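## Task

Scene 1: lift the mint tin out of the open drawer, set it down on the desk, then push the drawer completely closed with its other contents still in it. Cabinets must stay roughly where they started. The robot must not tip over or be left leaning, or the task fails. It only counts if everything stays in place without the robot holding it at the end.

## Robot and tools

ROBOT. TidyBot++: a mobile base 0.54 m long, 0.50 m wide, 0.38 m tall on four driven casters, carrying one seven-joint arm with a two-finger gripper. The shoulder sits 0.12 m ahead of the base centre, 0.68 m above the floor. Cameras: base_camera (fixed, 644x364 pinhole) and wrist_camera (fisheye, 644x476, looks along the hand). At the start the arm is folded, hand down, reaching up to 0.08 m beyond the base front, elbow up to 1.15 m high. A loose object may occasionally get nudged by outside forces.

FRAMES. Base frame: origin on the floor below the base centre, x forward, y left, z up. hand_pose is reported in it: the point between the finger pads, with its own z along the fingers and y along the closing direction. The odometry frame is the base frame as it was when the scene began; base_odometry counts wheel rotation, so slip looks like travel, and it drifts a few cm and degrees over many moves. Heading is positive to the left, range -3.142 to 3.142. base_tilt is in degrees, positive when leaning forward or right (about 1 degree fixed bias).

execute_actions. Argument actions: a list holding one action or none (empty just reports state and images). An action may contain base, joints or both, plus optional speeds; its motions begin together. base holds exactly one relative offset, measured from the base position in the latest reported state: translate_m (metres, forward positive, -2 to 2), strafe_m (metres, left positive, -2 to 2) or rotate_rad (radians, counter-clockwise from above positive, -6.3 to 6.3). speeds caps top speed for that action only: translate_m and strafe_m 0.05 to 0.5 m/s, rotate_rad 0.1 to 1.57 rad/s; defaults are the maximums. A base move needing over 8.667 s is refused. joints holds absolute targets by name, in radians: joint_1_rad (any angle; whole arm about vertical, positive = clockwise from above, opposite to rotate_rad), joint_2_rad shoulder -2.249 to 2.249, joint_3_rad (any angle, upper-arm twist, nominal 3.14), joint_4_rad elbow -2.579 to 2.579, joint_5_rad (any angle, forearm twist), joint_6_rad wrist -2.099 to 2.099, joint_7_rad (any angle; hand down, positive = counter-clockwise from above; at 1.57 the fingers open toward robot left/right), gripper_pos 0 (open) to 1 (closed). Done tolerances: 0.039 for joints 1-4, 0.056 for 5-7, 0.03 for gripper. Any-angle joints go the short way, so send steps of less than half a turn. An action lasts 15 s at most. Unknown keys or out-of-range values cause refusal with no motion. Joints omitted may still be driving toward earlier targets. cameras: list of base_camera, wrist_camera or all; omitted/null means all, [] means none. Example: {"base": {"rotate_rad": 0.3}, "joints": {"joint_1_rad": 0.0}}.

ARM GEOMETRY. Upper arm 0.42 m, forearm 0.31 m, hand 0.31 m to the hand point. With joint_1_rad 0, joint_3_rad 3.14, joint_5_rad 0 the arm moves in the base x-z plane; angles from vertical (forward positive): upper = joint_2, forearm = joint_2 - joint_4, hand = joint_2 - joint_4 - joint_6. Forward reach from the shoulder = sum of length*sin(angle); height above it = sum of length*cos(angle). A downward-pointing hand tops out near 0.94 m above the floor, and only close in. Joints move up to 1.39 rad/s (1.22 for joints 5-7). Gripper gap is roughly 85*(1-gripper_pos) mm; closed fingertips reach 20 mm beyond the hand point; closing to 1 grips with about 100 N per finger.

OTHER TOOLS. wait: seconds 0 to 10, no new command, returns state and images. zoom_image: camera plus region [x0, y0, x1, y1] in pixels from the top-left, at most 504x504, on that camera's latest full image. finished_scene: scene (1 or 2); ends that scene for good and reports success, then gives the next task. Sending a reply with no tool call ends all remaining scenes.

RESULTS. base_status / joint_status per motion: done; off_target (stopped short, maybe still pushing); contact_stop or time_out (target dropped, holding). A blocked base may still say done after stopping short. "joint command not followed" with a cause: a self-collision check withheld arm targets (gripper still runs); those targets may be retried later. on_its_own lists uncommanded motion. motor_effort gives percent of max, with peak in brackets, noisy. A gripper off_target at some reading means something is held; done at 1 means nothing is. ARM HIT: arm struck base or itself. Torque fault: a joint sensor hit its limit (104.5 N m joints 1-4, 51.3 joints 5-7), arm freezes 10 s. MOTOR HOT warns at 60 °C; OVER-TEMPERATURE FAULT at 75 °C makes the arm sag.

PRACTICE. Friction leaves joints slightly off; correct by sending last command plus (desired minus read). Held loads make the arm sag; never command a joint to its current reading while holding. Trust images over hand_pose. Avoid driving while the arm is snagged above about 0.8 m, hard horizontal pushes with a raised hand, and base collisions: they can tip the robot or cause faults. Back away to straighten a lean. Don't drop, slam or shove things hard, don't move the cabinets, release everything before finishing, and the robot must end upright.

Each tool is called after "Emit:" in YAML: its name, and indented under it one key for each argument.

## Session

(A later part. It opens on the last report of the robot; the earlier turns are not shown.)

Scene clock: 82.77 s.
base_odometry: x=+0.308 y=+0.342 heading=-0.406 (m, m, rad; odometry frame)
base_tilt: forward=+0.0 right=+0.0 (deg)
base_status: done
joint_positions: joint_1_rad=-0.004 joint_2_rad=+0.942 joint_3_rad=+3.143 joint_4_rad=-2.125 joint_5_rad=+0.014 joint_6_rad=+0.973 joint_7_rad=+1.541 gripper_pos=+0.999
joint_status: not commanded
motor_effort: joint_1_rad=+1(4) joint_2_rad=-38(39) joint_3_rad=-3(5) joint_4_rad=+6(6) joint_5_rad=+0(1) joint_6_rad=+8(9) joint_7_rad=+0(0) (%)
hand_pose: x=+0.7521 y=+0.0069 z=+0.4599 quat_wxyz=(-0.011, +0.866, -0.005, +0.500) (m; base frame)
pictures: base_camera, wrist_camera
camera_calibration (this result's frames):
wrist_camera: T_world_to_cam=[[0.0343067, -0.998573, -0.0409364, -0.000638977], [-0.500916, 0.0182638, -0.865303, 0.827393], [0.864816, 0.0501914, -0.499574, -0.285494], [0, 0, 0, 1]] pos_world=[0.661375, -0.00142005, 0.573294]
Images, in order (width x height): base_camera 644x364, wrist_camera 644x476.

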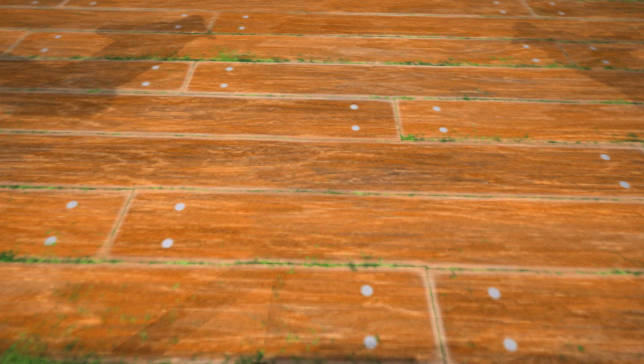

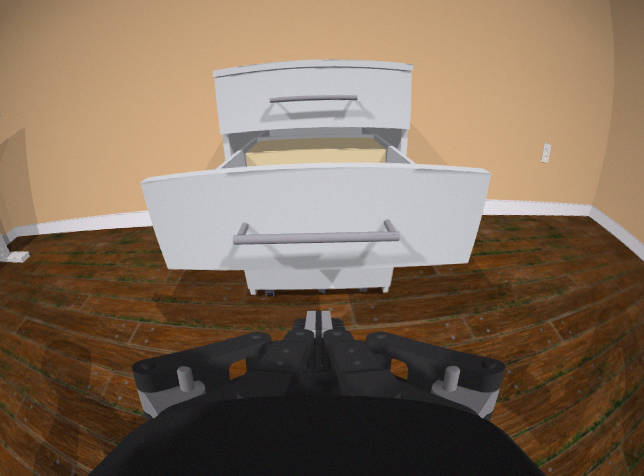

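Emit:
execute_actions:
  actions:
    - {"base":{"translate_m":0.42},"speeds":{"translate_m":0.12},"joints":{"joint_6_rad":1.06}}

Scene clock: 87.90 s.
base_odometry: x=+0.694 y=+0.176 heading=-0.407 (m, m, rad; odometry frame)
base_tilt: forward=+0.0 right=+0.0 (deg)
base_status: done
joint_positions: joint_1_rad=-0.004 joint_2_rad=+0.944 joint_3_rad=+3.143 joint_4_rad=-2.150 joint_5_rad=+0.014 joint_6_rad=+1.034 joint_7_rad=+1.541 gripper_pos=+0.999
joint_status: all done
motor_effort: joint_1_rad=+1(3) joint_2_rad=-37(41) joint_3_rad=-1(2) joint_4_rad=+5(14) joint_5_rad=+0(2) joint_6_rad=+9(10) joint_7_rad=+0(0) (%)
hand_pose: x=+0.7496 y=+0.0071 z=+0.4683 quat_wxyz=(-0.011, +0.857, -0.005, +0.515) (m; base frame)
pictures: base_camera, wrist_camera
camera_calibration (this result's frames):
wrist_camera: T_world_to_cam=[[0.035846, -0.998529, -0.0406848, -0.00133434], [-0.470126, 0.0190759, -0.882393, 0.818365], [0.881871, 0.0507573, -0.468751, -0.3064], [0, 0, 0, 1]] pos_world=[0.654988, -0.00139143, 0.57844]
Images, in order (width x height): base_camera 644x364, wrist_camera 644x476.

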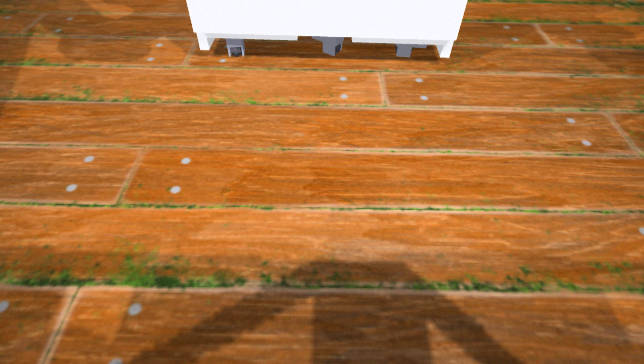

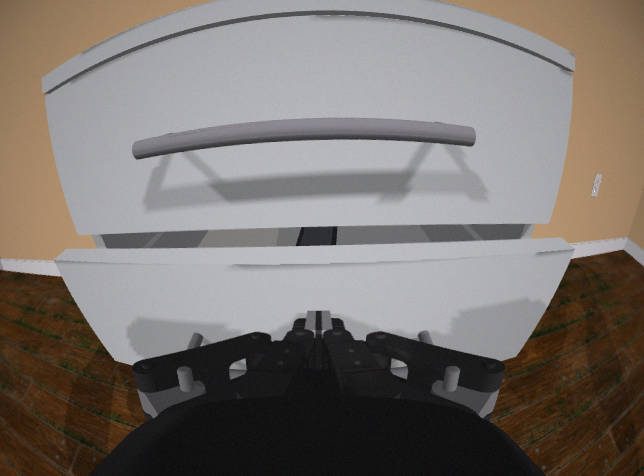

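Emit:
execute_actions:
  actions:
    - {"base":{"translate_m":0.055},"speeds":{"translate_m":0.06}}

Emit:
execute_actions:
  actions:
    - {"base":{"translate_m":-0.05}}

Scene clock: 90.27 s.
base_odometry: x=+0.745 y=+0.154 heading=-0.408 (m, m, rad; odometry frame)
base_tilt: forward=+0.0 right=+0.1 (deg)
base_status: done
joint_positions: joint_1_rad=-0.004 joint_2_rad=+0.947 joint_3_rad=+3.143 joint_4_rad=-2.185 joint_5_rad=+0.014 joint_6_rad=+1.034 joint_7_rad=+1.541 gripper_pos=+0.999
joint_status: not commanded
motor_effort: joint_1_rad=+1(2) joint_2_rad=-38(40) joint_3_rad=-1(1) joint_4_rad=+12(17) joint_5_rad=+0(1) joint_6_rad=+11(13) joint_7_rad=+0(0) (%)
hand_pose: x=+0.7323 y=+0.0070 z=+0.4565 quat_wxyz=(-0.011, +0.867, -0.005, +0.498) (m; base frame)
pictures: base_camera, wrist_camera
camera_calibration (this result's frames):
wrist_camera: T_world_to_cam=[[0.0342074, -0.998536, -0.0419001, 0.000486326], [-0.503896, 0.0189739, -0.863556, 0.815904], [0.863087, 0.0506533, -0.502509, -0.267539], [0, 0, 0, 1]] pos_world=[0.642023, -0.00144353, 0.570159]
Images, in order (width x height): base_camera 644x364, wrist_camera 644x476.

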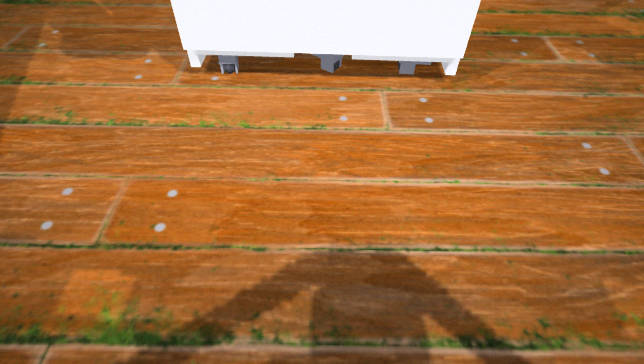

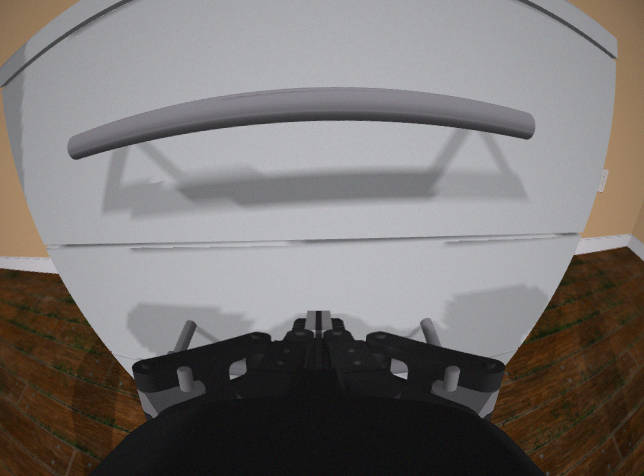

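Scene clock: 91.27 s.
base_odometry: x=+0.699 y=+0.174 heading=-0.407 (m, m, rad; odometry frame)
base_tilt: forward=+0.0 right=+0.0 (deg)
base_status: done
joint_positions: joint_1_rad=-0.005 joint_2_rad=+0.947 joint_3_rad=+3.143 joint_4_rad=-2.152 joint_5_rad=+0.014 joint_6_rad=+1.035 joint_7_rad=+1.541 gripper_pos=+0.999
joint_status: not commanded
motor_effort: joint_1_rad=+1(1) joint_2_rad=-38(39) joint_3_rad=-2(3) joint_4_rad=+5(12) joint_5_rad=+0(1) joint_6_rad=+9(11) joint_7_rad=+0(0) (%)
hand_pose: x=+0.7480 y=+0.0071 z=+0.4659 quat_wxyz=(-0.011, +0.858, -0.005, +0.513) (m; base frame)
pictures: base_camera, wrist_camera
camera_calibration (this result's frames):
wrist_camera: T_world_to_cam=[[0.0357616, -0.998525, -0.0408428, -0.001171], [-0.474438, 0.0190065, -0.880084, 0.817626], [0.879562, 0.0508506, -0.473059, -0.302385], [0, 0, 0, 1]] pos_world=[0.653921, -0.001333, 0.576486]
Images, in order (width x height): base_camera 644x364, wrist_camera 644x476.

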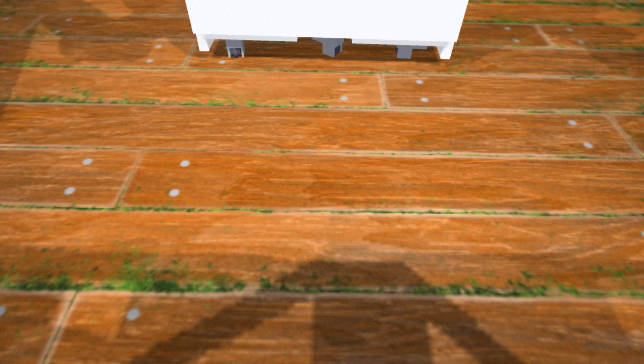

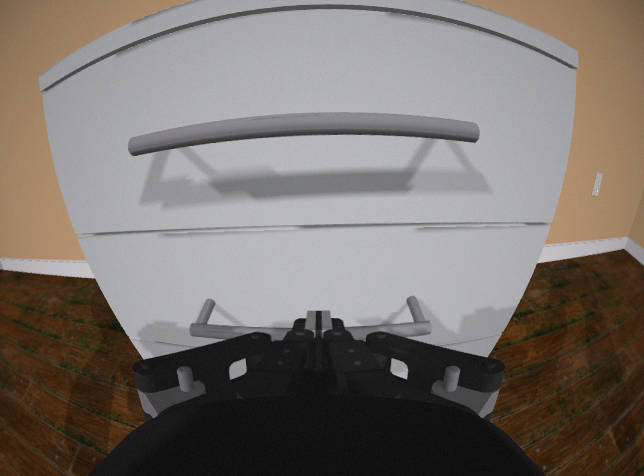

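Emit:
finished_scene:
  scene: 1

The scene is finished: the task was done.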